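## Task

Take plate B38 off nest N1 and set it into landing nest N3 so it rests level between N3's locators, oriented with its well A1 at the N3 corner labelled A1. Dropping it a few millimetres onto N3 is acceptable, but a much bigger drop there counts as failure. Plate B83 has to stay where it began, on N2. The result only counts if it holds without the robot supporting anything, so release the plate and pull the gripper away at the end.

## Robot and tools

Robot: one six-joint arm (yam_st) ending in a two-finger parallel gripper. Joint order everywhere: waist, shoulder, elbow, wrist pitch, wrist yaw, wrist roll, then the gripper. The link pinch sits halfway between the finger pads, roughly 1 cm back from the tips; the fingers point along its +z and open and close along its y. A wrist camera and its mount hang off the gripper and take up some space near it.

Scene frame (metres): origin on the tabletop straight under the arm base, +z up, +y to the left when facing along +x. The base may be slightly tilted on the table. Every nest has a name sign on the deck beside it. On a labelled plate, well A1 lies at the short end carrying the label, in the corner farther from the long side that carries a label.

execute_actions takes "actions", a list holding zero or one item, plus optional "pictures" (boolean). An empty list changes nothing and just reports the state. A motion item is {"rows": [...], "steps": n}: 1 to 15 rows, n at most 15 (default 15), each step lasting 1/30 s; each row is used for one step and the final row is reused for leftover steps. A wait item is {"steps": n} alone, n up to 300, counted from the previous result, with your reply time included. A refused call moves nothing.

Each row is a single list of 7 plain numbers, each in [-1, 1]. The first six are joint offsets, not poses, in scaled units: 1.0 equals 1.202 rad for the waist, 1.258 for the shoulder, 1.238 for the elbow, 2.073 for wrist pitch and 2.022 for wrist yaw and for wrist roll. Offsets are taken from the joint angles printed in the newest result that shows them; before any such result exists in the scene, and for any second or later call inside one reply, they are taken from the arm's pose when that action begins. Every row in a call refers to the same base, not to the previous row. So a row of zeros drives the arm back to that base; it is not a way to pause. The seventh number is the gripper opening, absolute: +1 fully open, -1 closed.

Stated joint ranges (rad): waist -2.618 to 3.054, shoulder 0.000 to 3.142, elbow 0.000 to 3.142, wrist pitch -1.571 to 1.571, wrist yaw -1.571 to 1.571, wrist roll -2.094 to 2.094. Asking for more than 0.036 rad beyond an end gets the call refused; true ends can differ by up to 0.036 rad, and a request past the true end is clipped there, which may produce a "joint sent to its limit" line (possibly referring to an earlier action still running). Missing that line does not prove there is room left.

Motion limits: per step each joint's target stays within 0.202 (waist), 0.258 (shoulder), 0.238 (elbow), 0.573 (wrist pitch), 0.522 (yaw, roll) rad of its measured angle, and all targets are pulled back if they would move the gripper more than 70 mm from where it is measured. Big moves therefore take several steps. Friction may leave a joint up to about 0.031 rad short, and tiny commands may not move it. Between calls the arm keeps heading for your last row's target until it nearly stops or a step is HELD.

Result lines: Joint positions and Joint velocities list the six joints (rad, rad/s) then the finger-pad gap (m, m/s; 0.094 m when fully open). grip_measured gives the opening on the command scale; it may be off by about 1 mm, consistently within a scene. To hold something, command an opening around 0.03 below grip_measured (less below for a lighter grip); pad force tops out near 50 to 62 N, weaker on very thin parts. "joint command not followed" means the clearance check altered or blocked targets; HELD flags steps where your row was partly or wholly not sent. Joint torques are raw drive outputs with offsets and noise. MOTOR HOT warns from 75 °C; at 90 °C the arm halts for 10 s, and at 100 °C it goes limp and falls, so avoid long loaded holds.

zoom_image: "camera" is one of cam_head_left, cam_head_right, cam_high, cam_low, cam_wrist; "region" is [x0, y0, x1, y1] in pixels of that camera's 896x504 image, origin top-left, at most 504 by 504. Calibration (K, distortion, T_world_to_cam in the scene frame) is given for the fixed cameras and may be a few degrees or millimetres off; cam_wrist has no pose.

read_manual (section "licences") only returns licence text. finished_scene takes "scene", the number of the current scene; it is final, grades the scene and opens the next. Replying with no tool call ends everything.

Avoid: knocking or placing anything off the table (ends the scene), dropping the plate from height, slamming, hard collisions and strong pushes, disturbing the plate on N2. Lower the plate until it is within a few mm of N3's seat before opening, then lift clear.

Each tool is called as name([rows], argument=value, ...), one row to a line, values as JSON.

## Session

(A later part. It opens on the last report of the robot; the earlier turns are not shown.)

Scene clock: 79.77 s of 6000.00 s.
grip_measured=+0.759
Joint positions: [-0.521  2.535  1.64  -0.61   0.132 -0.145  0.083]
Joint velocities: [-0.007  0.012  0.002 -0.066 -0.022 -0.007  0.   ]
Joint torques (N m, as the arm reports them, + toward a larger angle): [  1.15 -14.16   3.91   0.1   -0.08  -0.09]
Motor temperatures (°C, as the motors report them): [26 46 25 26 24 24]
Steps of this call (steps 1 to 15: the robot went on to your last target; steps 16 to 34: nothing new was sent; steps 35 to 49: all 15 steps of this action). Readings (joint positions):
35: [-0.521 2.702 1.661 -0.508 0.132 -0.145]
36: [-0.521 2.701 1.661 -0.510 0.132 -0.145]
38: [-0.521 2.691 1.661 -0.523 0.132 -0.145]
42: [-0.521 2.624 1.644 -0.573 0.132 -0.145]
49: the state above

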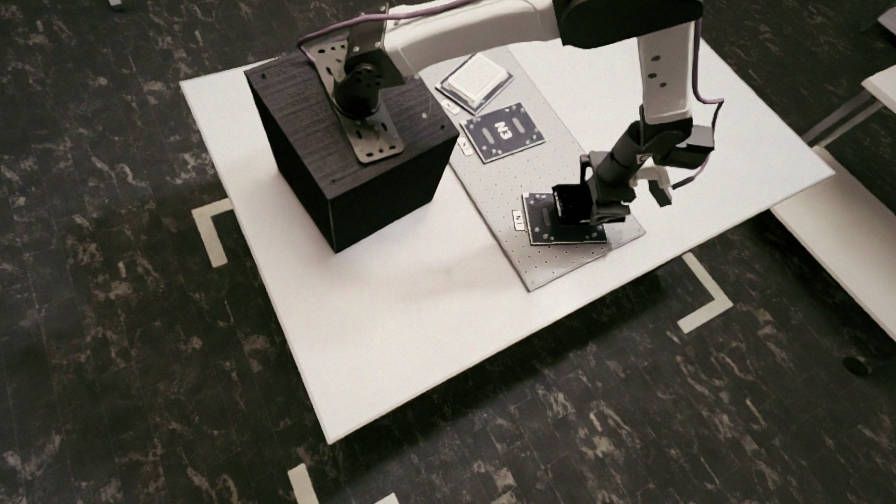

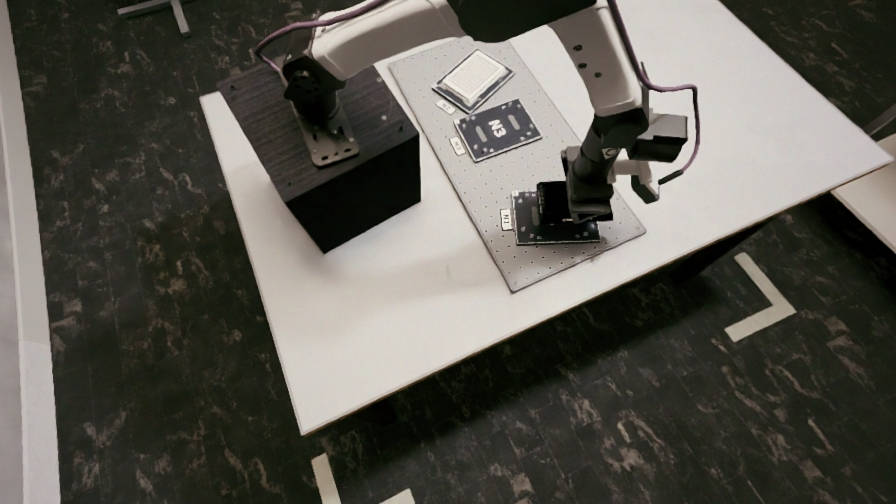

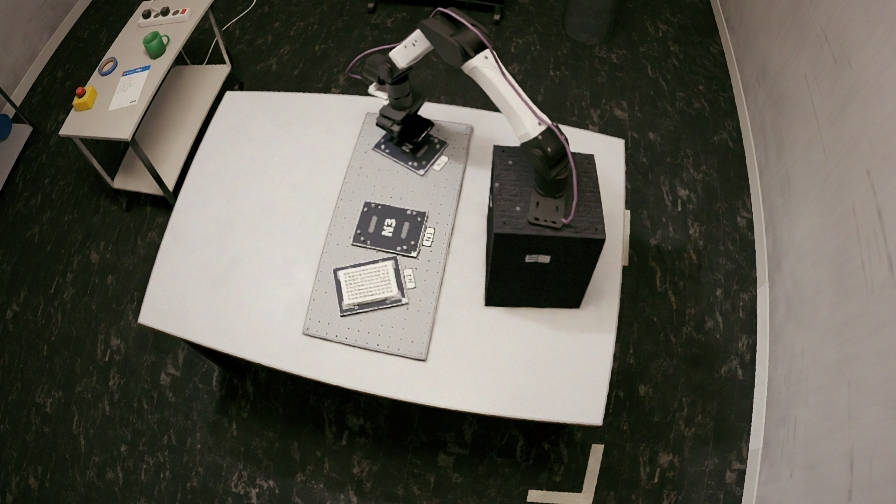

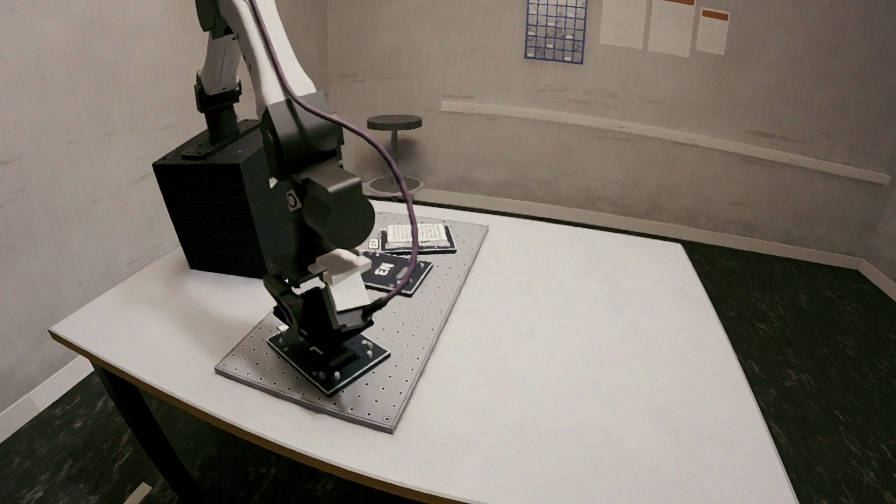

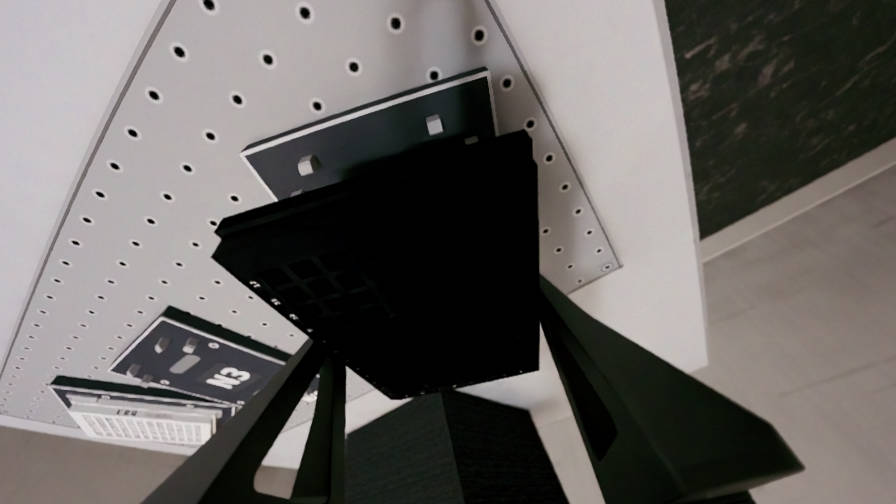

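execute_actions([
  {"rows":[[0.03,0,-0.015,0.006,0,0.007,0.725],[0.07,0,-0.035,0.014,0,0.016,0.725],[0.115,0,-0.06,0.024,0,0.027,0.725],[0.16,0,-0.085,0.034,0,0.038,0.725],[0.21,0,-0.115,0.045,0,0.05,0.725],[0.26,0,-0.145,0.056,0,0.062,0.725],[0.31,0,-0.17,0.067,0,0.074,0.725],[0.36,0,-0.2,0.078,0,0.086,0.725],[0.405,0,-0.225,0.088,0,0.097,0.725],[0.445,0,-0.25,0.097,0,0.106,0.725],[0.48,0,-0.267,0.105,0,0.114,0.725],[0.507,0.004,-0.283,0.111,0,0.121,0.725]],"steps":15},
], pictures=false)

execute_actions([
  {"steps":20},
])

Scene clock: 88.80 s of 6000.00 s.
grip_measured=+0.759
Joint positions: [ 0.114  2.535  1.313 -0.423  0.123  0.039  0.083]
Joint velocities: [ 0.838 -0.012 -0.369  0.037 -0.198  0.271  0.   ]
Joint torques (N m, as the arm reports them, + toward a larger angle): [ -4.4  -11.83   4.05   0.64   0.34   0.09]
Motor temperatures (°C, as the motors report them): [26 48 25 26 24 24]
Steps of this call (steps 1 to 30: the robot went on to your last target; steps 31 to 90: nothing new was sent; then 5.53 s passed at rest; steps 91 to 105: all 15 steps of this action). Readings (joint positions):
91: [-0.518 2.535 1.640 -0.630 0.133 -0.144]
92: [-0.510 2.535 1.635 -0.620 0.135 -0.139]
94: [-0.462 2.535 1.607 -0.586 0.143 -0.120]
98: [-0.271 2.535 1.506 -0.520 0.143 -0.070]
105: the state above

Scene clock: 89.47 s of 6000.00 s.
grip_measured=+0.759
Joint positions: [ 0.085  2.535  1.298 -0.389  0.126  0.089  0.083]
Joint velocities: [ 0.002  0.002 -0.002 -0.095  0.081  0.037 -0.001]
Joint torques (N m, as the arm reports them, + toward a larger angle): [  1.53 -11.79   3.2    0.44   0.01   0.04]
Motor temperatures (°C, as the motors report them): [26 48 25 26 24 24]
Steps of this call (steps 1 to 20: the robot went on to your last target). Readings (joint positions):
1: [0.133 2.535 1.303 -0.422 0.119 0.048]
2: [0.137 2.535 1.299 -0.421 0.116 0.055]
4: [0.121 2.535 1.298 -0.413 0.117 0.067]
8: [0.087 2.535 1.298 -0.397 0.125 0.081]
20: the state above

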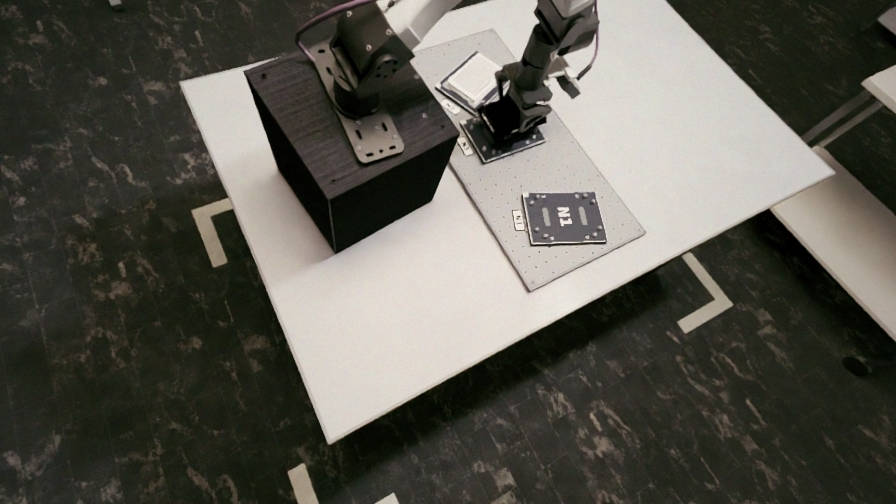

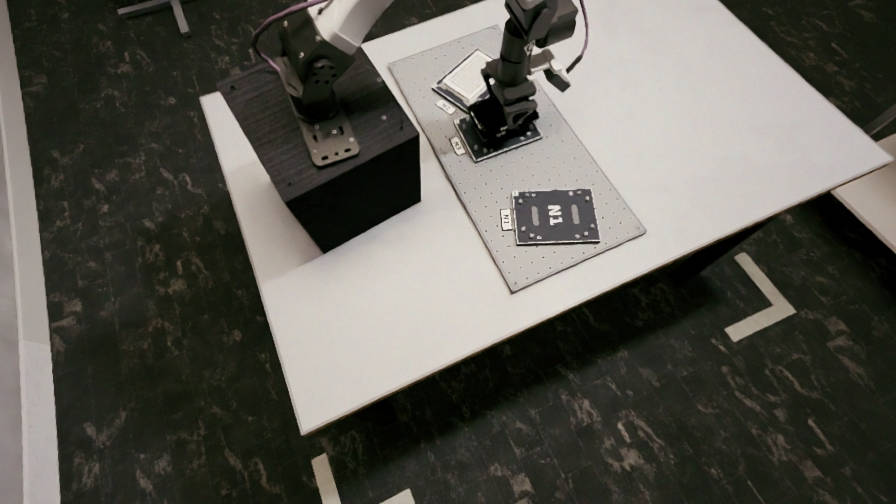

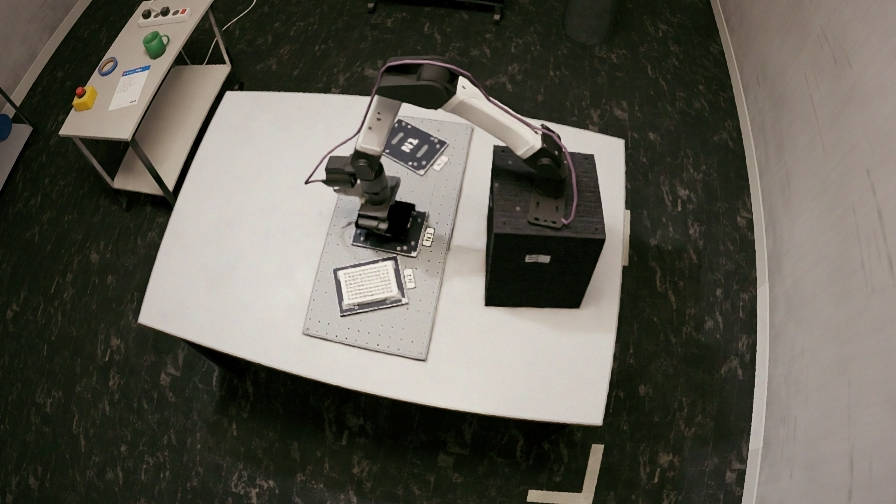

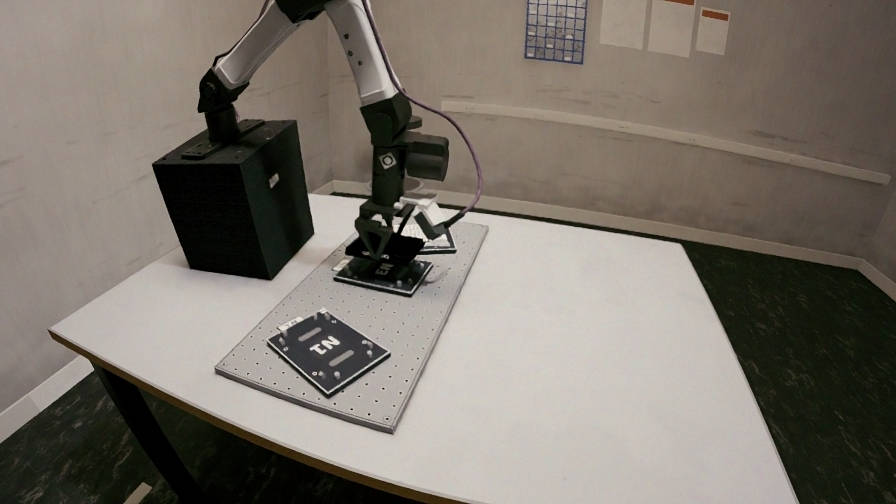

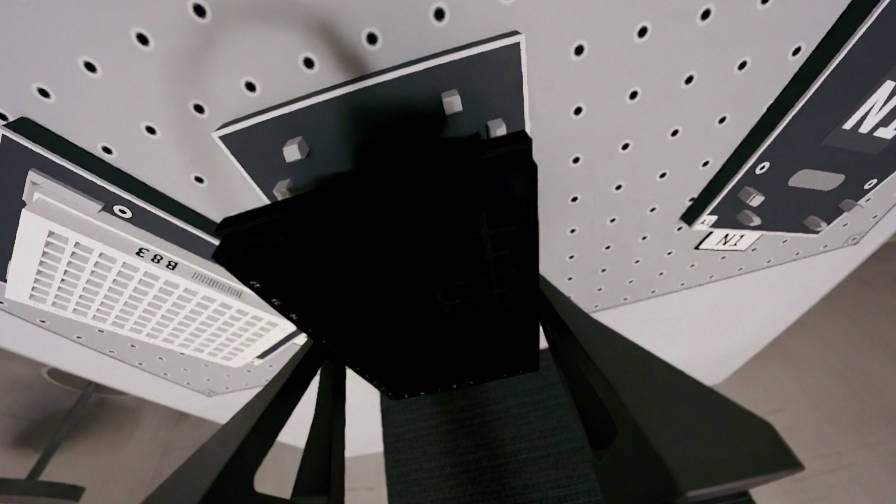

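execute_actions([
  {"rows":[[0,0.012,0.005,0.005,0,0.005,0.725],[0,0.026,0.012,0.011,0,0.005,0.725],[0,0.04,0.02,0.017,0,0.005,0.725],[0,0.054,0.026,0.022,0,0.005,0.725],[0,0.066,0.03,0.026,0,0.005,0.725]],"steps":15},
])

zoom_image(camera="cam_low", region=[310, 190, 490, 320])

zoom_image(camera="cam_high", region=[310, 150, 470, 290])

Scene clock: 95.87 s of 6000.00 s.
grip_measured=+0.759
Joint positions: [ 0.085  2.608  1.318 -0.346  0.126  0.09   0.083]
Joint velocities: [-0.007 -0.027  0.002  0.081 -0.11  -0.051 -0.   ]
Joint torques (N m, as the arm reports them, + toward a larger angle): [  1.23 -11.51   4.92   0.34  -0.07   0.  ]
Motor temperatures (°C, as the motors report them): [26 48 25 26 24 24]
Steps of this call (steps 1 to 15: the robot went on to your last target; steps 16 to 90: nothing new was sent; then 2.90 s passed at rest; steps 91 to 105: all 15 steps of this action). Readings (joint positions):
91: [0.085 2.535 1.298 -0.388 0.126 0.090]
92: [0.085 2.536 1.298 -0.386 0.126 0.090]
94: [0.085 2.549 1.304 -0.377 0.126 0.090]
98: [0.085 2.595 1.318 -0.351 0.126 0.090]
105: the state above

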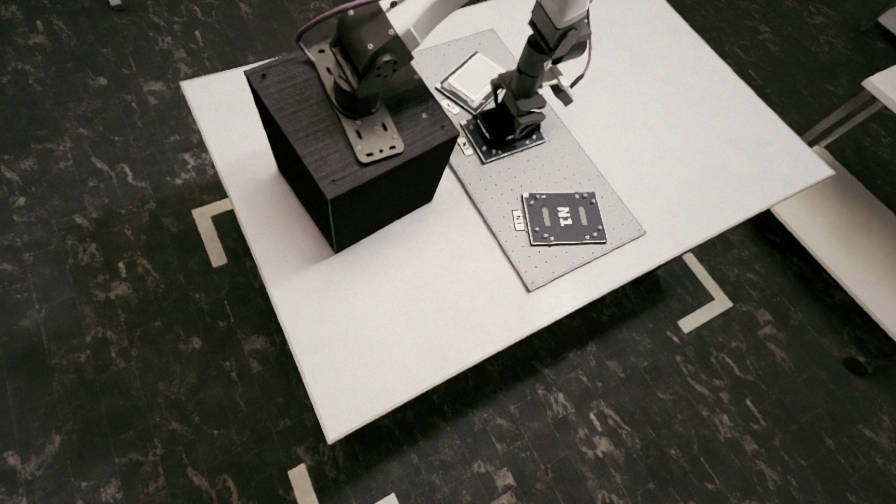

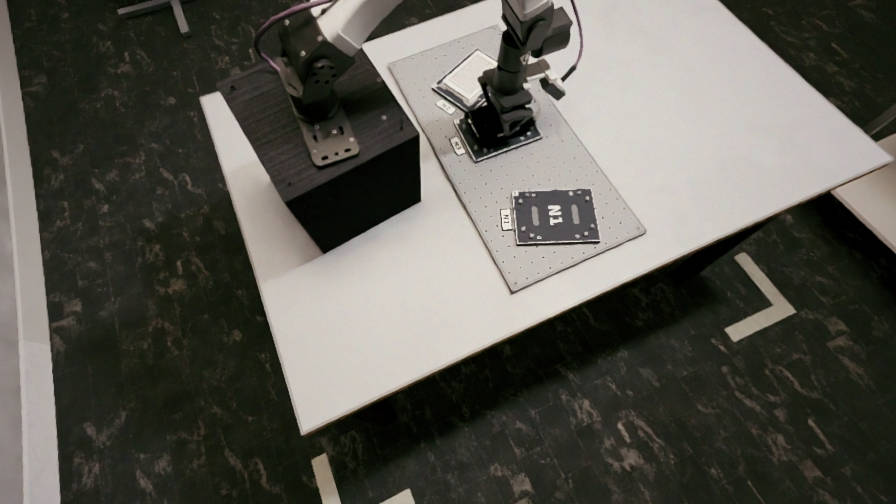

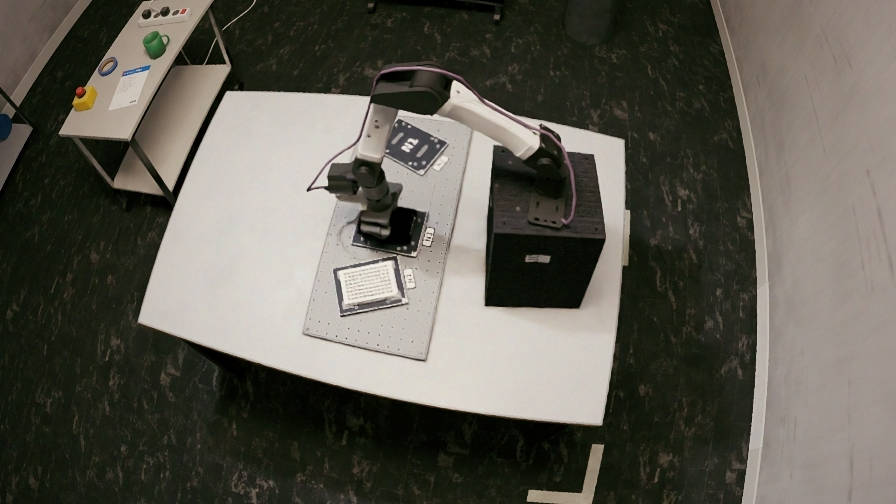

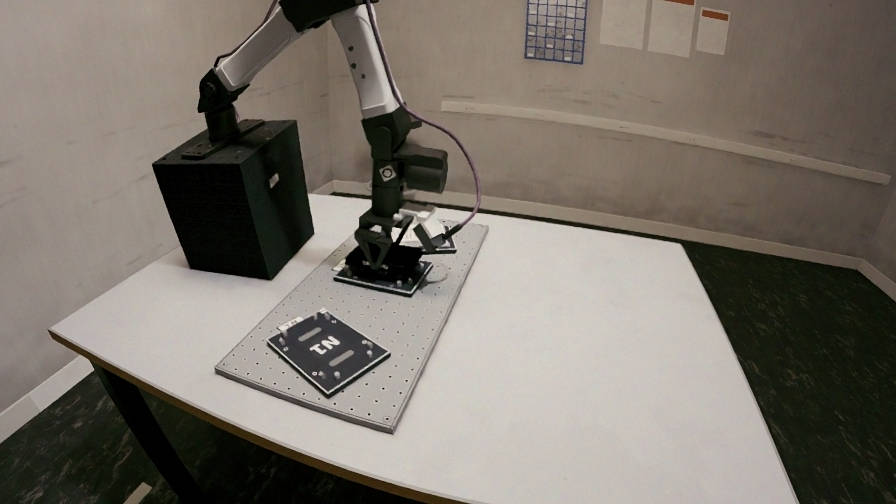

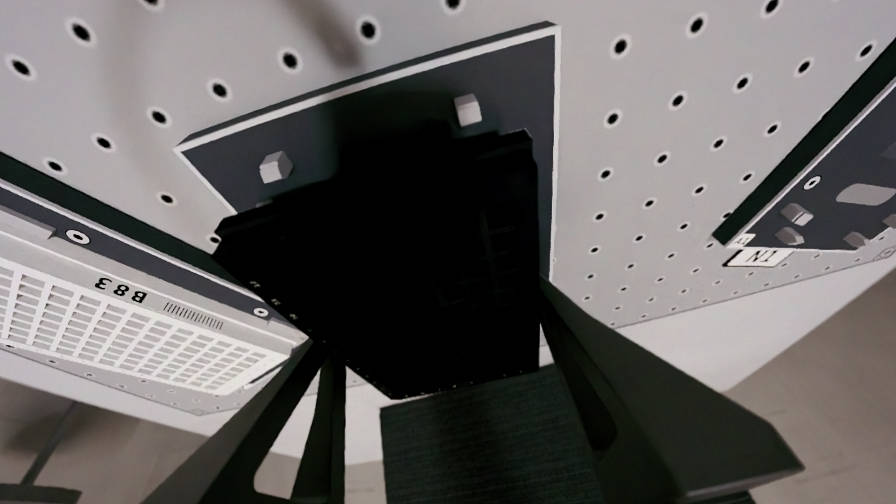

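Region (310, 190, 490, 320) of cam_low's 896x504 image, scaled by 2.800, with more detail than that image has.

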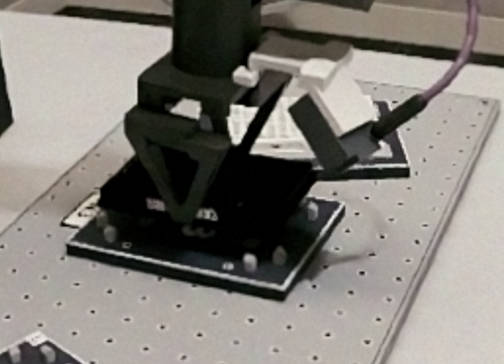

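Region (310, 150, 470, 290) of cam_high's 896x504 image, scaled by 3.150, with more detail than that image has; it fills the top 441 rows of this view, and the rest is white.

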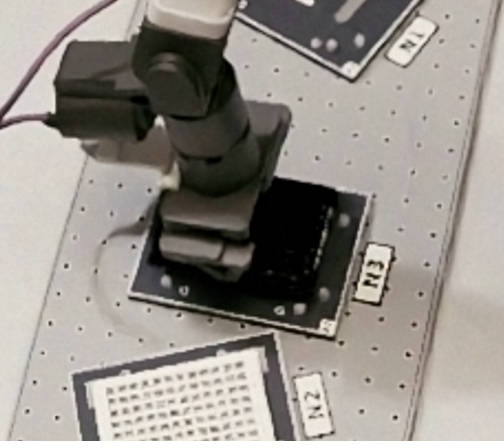

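execute_actions([
  {"rows":[[0,0.005,0.015,0,0,0,0.725],[0,0.012,0.03,0,0,0,0.725],[0,0.022,0.04,0,0,0,0.725],[0,0.034,0.046,0,0,0,0.725],[0,0.046,0.047,0.003,0,0,0.725]],"steps":15},
])

zoom_image(camera="cam_low", region=[310, 190, 490, 320])

zoom_image(camera="cam_high", region=[310, 150, 470, 290])

Scene clock: 100.53 s of 6000.00 s.
grip_measured=+0.759
Joint positions: [ 0.085  2.65   1.361 -0.339  0.126  0.09   0.083]
Joint velocities: [-0.007 -0.012  0.007  0.066 -0.066 -0.066 -0.   ]
Joint torques (N m, as the arm reports them, + toward a larger angle): [  1.3  -11.24   4.72   0.3   -0.06  -0.09]
Motor temperatures (°C, as the motors report them): [26 47 25 26 24 24]
Steps of this call (steps 1 to 15: the robot went on to your last target; steps 16 to 90: nothing new was sent; then 1.17 s passed at rest; steps 91 to 105: all 15 steps of this action). Readings (joint positions):
91: [0.085 2.608 1.318 -0.344 0.126 0.090]
92: [0.085 2.608 1.321 -0.346 0.126 0.090]
94: [0.085 2.615 1.337 -0.349 0.126 0.090]
98: [0.085 2.639 1.361 -0.339 0.126 0.090]
105: the state above

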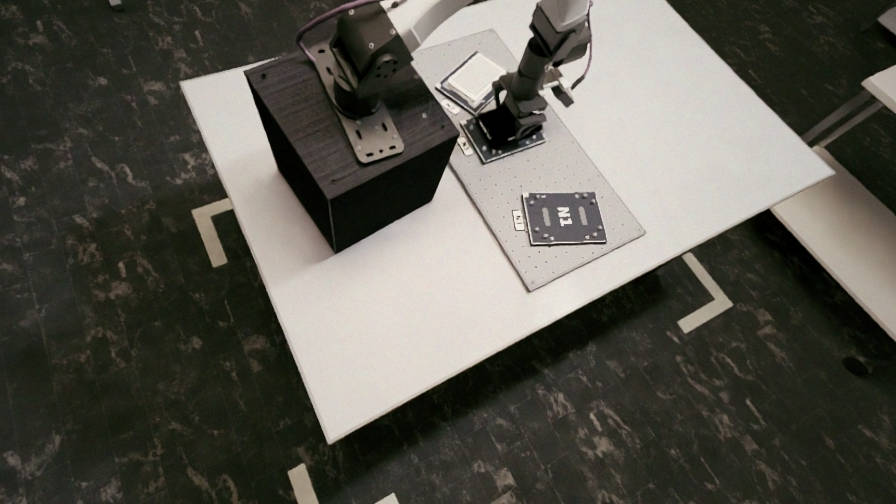

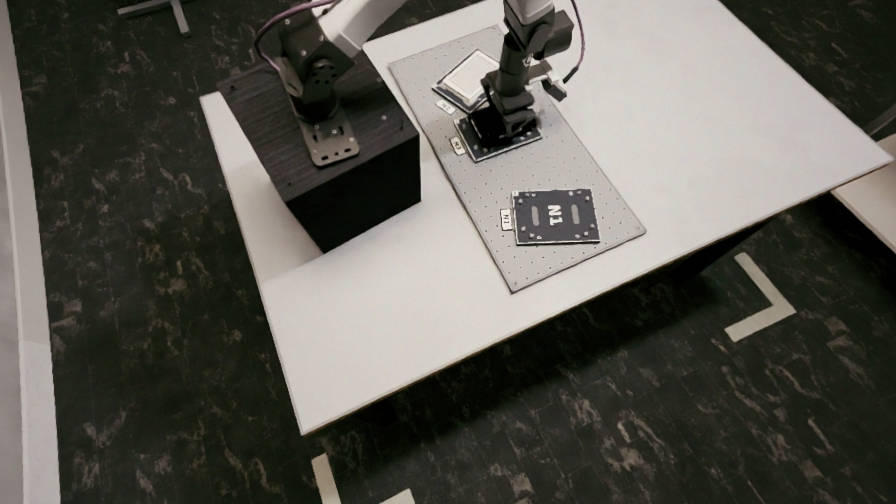

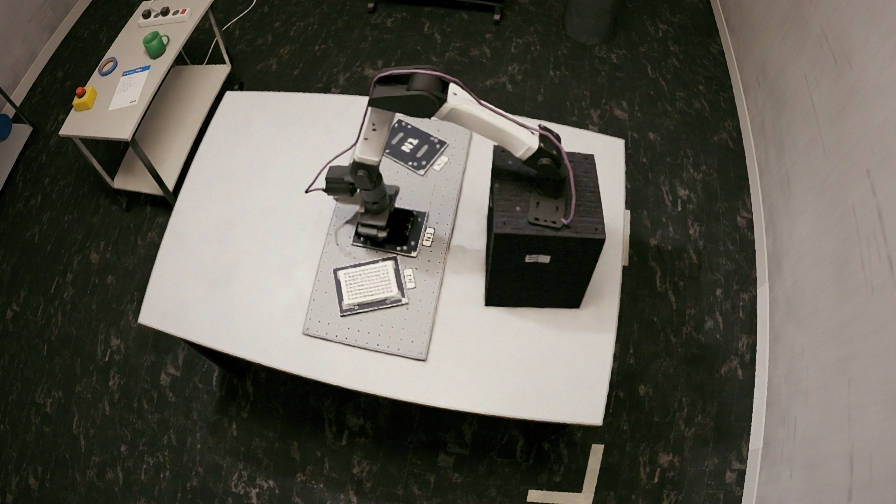

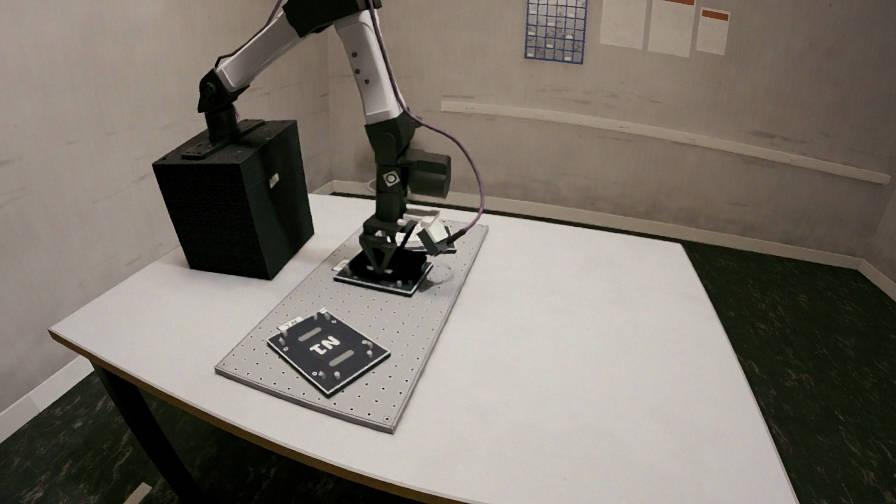

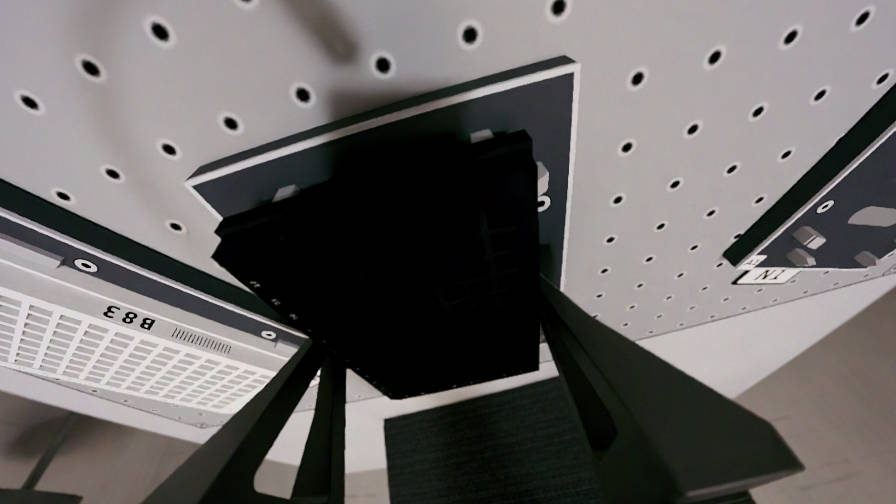

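Region (310, 190, 490, 320) of cam_low's 896x504 image, scaled by 2.800, with more detail than that image has.

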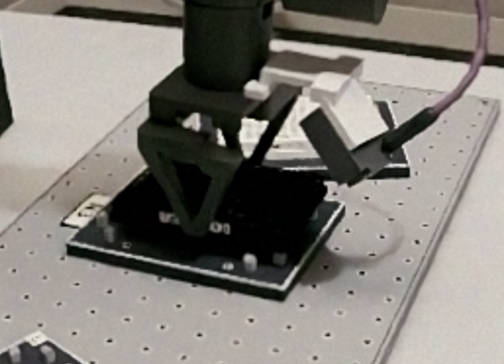

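Region (310, 150, 470, 290) of cam_high's 896x504 image, scaled by 3.150, with more detail than that image has; it fills the top 441 rows of this view, and the rest is white.

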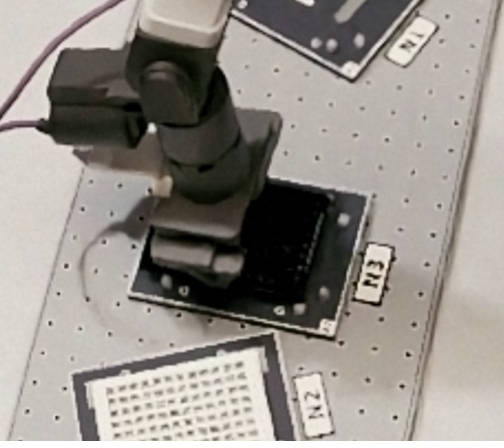

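execute_actions([
  {"rows":[[0,0,-0.006,0,0,0,0.725],[0,0,-0.012,0.003,0,0,0.725],[0,0,-0.017,0.006,0,0,0.725]],"steps":12},
])

zoom_image(camera="cam_high", region=[310, 150, 470, 290])

Scene clock: 102.80 s of 6000.00 s.
grip_measured=+0.759
Joint positions: [ 0.085  2.65   1.361 -0.336  0.126  0.09   0.083]
Joint velocities: [ 0.007 -0.002 -0.002 -0.037 -0.022  0.022 -0.   ]
Joint torques (N m, as the arm reports them, + toward a larger angle): [  1.29 -12.5    1.98   0.39  -0.07  -0.1 ]
Motor temperatures (°C, as the motors report them): [26 47 25 26 24 24]
Steps of this call (steps 1 to 15: the robot went on to your last target; steps 16 to 56: nothing new was sent; steps 57 to 68: all 12 steps of this action). Readings (joint positions):
57: [0.085 2.650 1.361 -0.339 0.126 0.090]
58: [0.085 2.650 1.361 -0.339 0.126 0.090]
60: [0.085 2.650 1.361 -0.338 0.126 0.090]
64: [0.085 2.650 1.361 -0.337 0.126 0.090]
68: the state above

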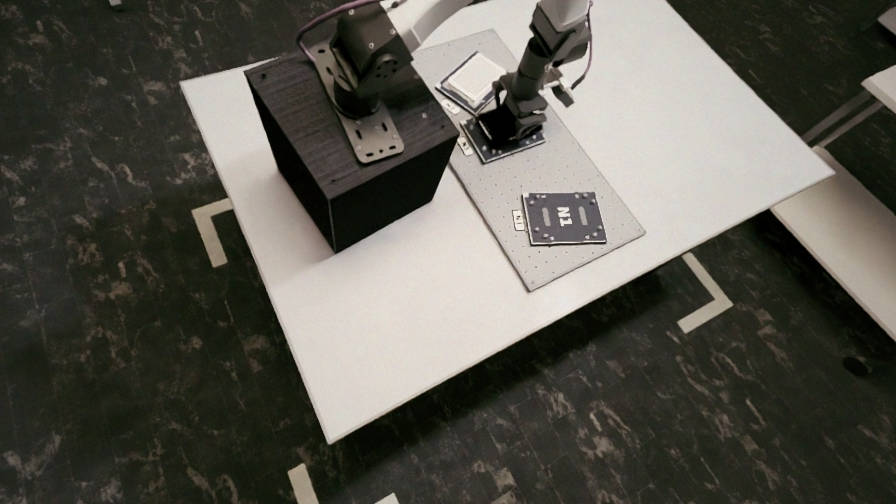

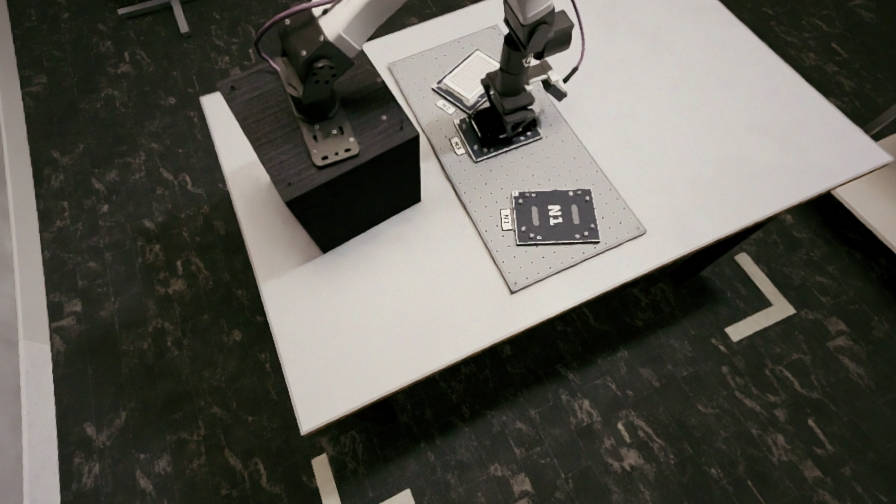

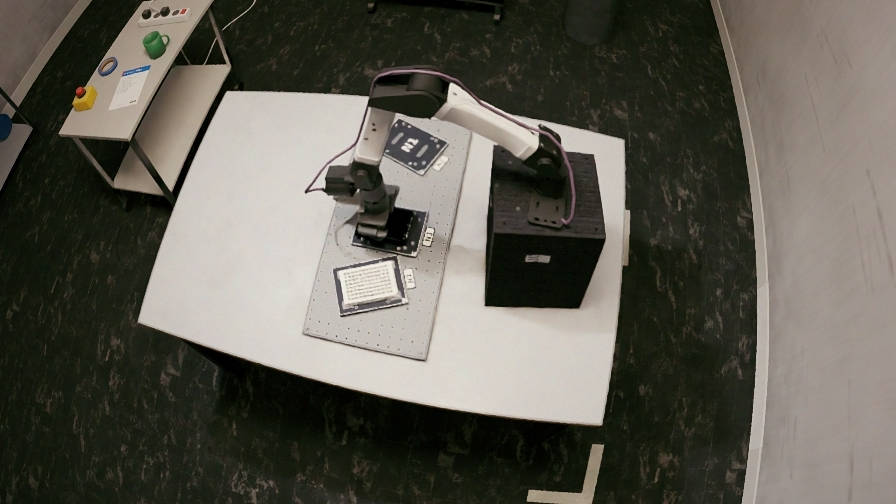

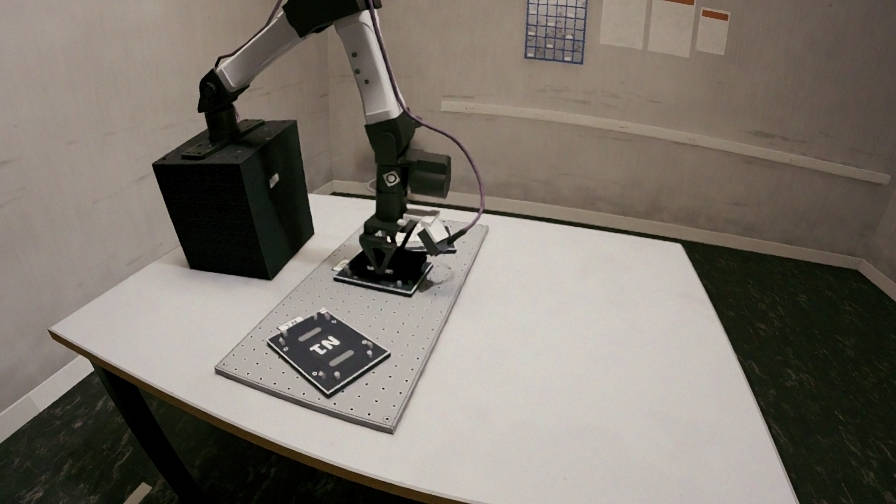

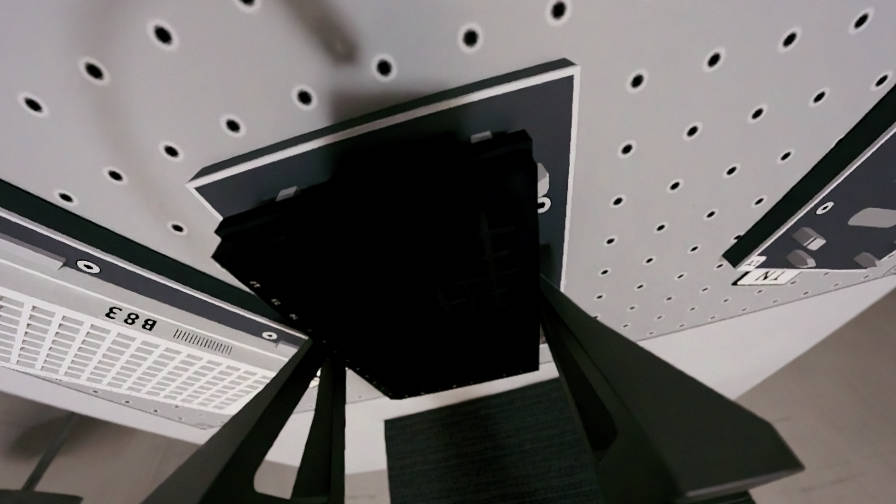

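Region (310, 150, 470, 290) of cam_high's 896x504 image, scaled by 3.150, with more detail than that image has; it fills the top 441 rows of this view, and the rest is white.

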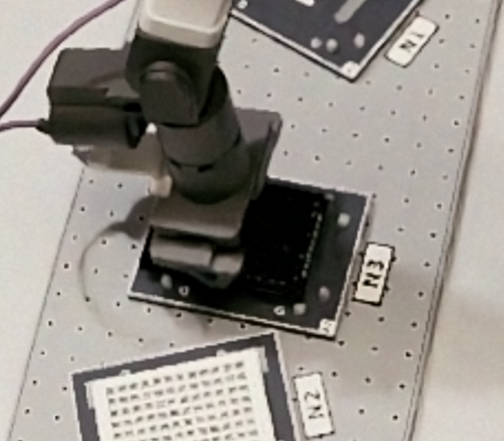

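execute_actions([
  {"rows":[[0,0,-0.015,0,0,0,0.725],[0,0,-0.025,0.003,0,0,0.725],[0,0,-0.032,0.006,0,0,0.725],[0,0,-0.036,0.008,0,0,0.725]],"steps":12},
])

zoom_image(camera="cam_high", region=[310, 150, 470, 290])

zoom_image(camera="cam_low", region=[310, 190, 490, 320])

Scene clock: 104.73 s of 6000.00 s.
grip_measured=+0.759
Joint positions: [ 0.085  2.65   1.331 -0.327  0.126  0.09   0.083]
Joint velocities: [-0.017  0.007  0.012 -0.037 -0.007 -0.066  0.001]
Joint torques (N m, as the arm reports them, + toward a larger angle): [  1.25 -12.22   2.36   0.36  -0.06  -0.1 ]
Motor temperatures (°C, as the motors report them): [26 47 25 26 24 24]
Steps of this call (steps 1 to 15: the robot went on to your last target; steps 16 to 46: nothing new was sent; steps 47 to 58: all 12 steps of this action). Readings (joint positions):
47: [0.085 2.650 1.361 -0.336 0.126 0.090]
48: [0.085 2.650 1.359 -0.334 0.126 0.090]
50: [0.085 2.650 1.349 -0.328 0.126 0.090]
54: [0.085 2.650 1.332 -0.327 0.126 0.090]
58: the state above

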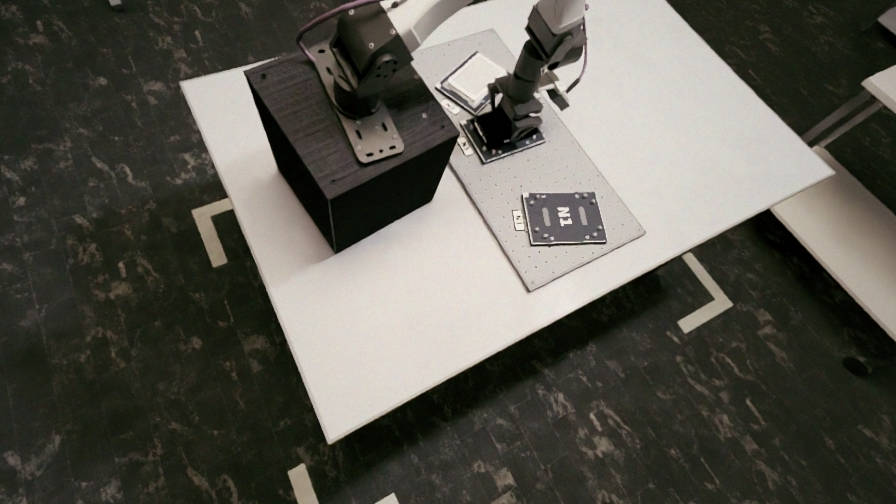

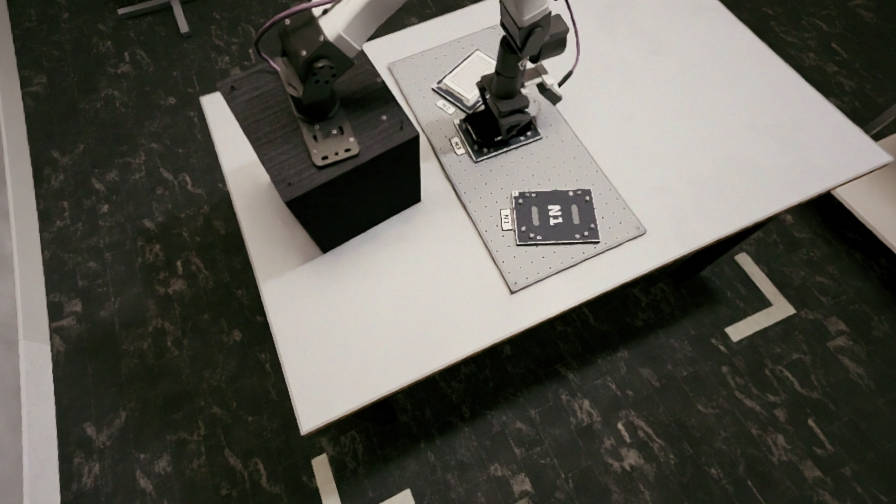

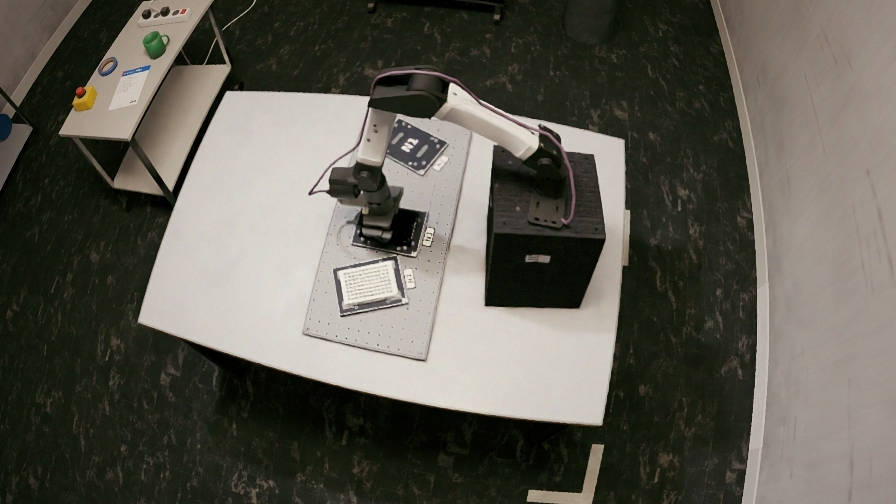

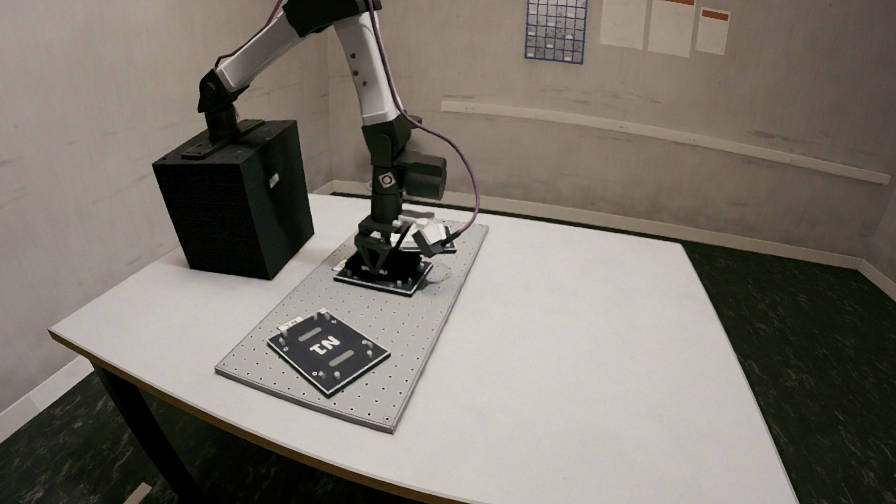

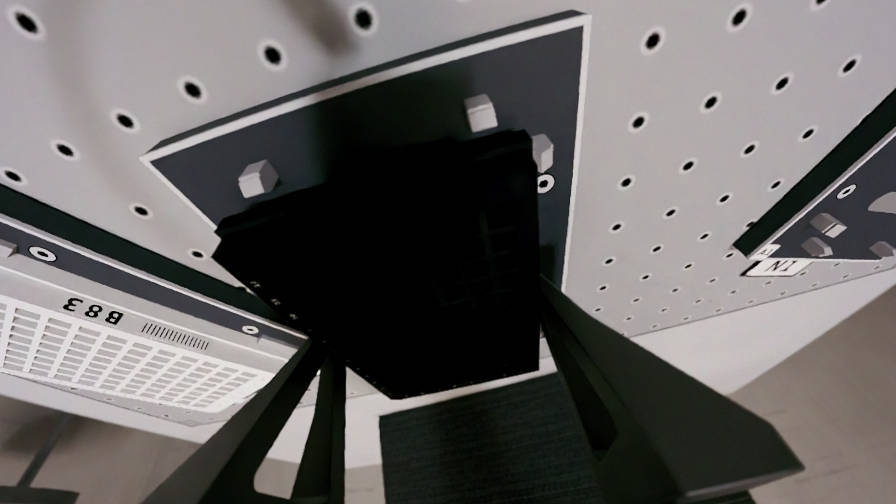

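Region (310, 150, 470, 290) of cam_high's 896x504 image, scaled by 3.150, with more detail than that image has; it fills the top 441 rows of this view, and the rest is white.

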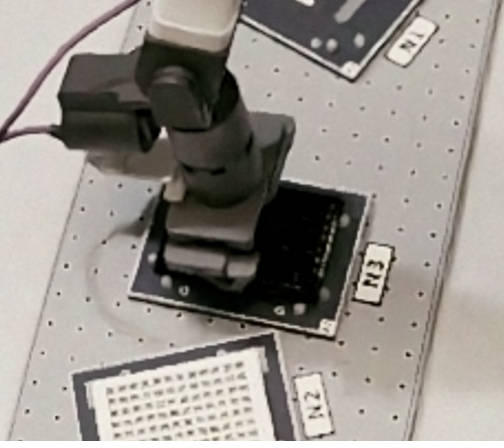

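Region (310, 190, 490, 320) of cam_low's 896x504 image, scaled by 2.800, with more detail than that image has.

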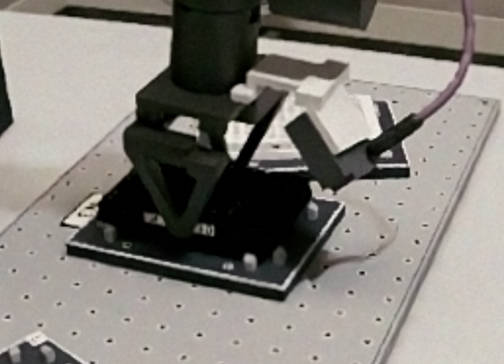

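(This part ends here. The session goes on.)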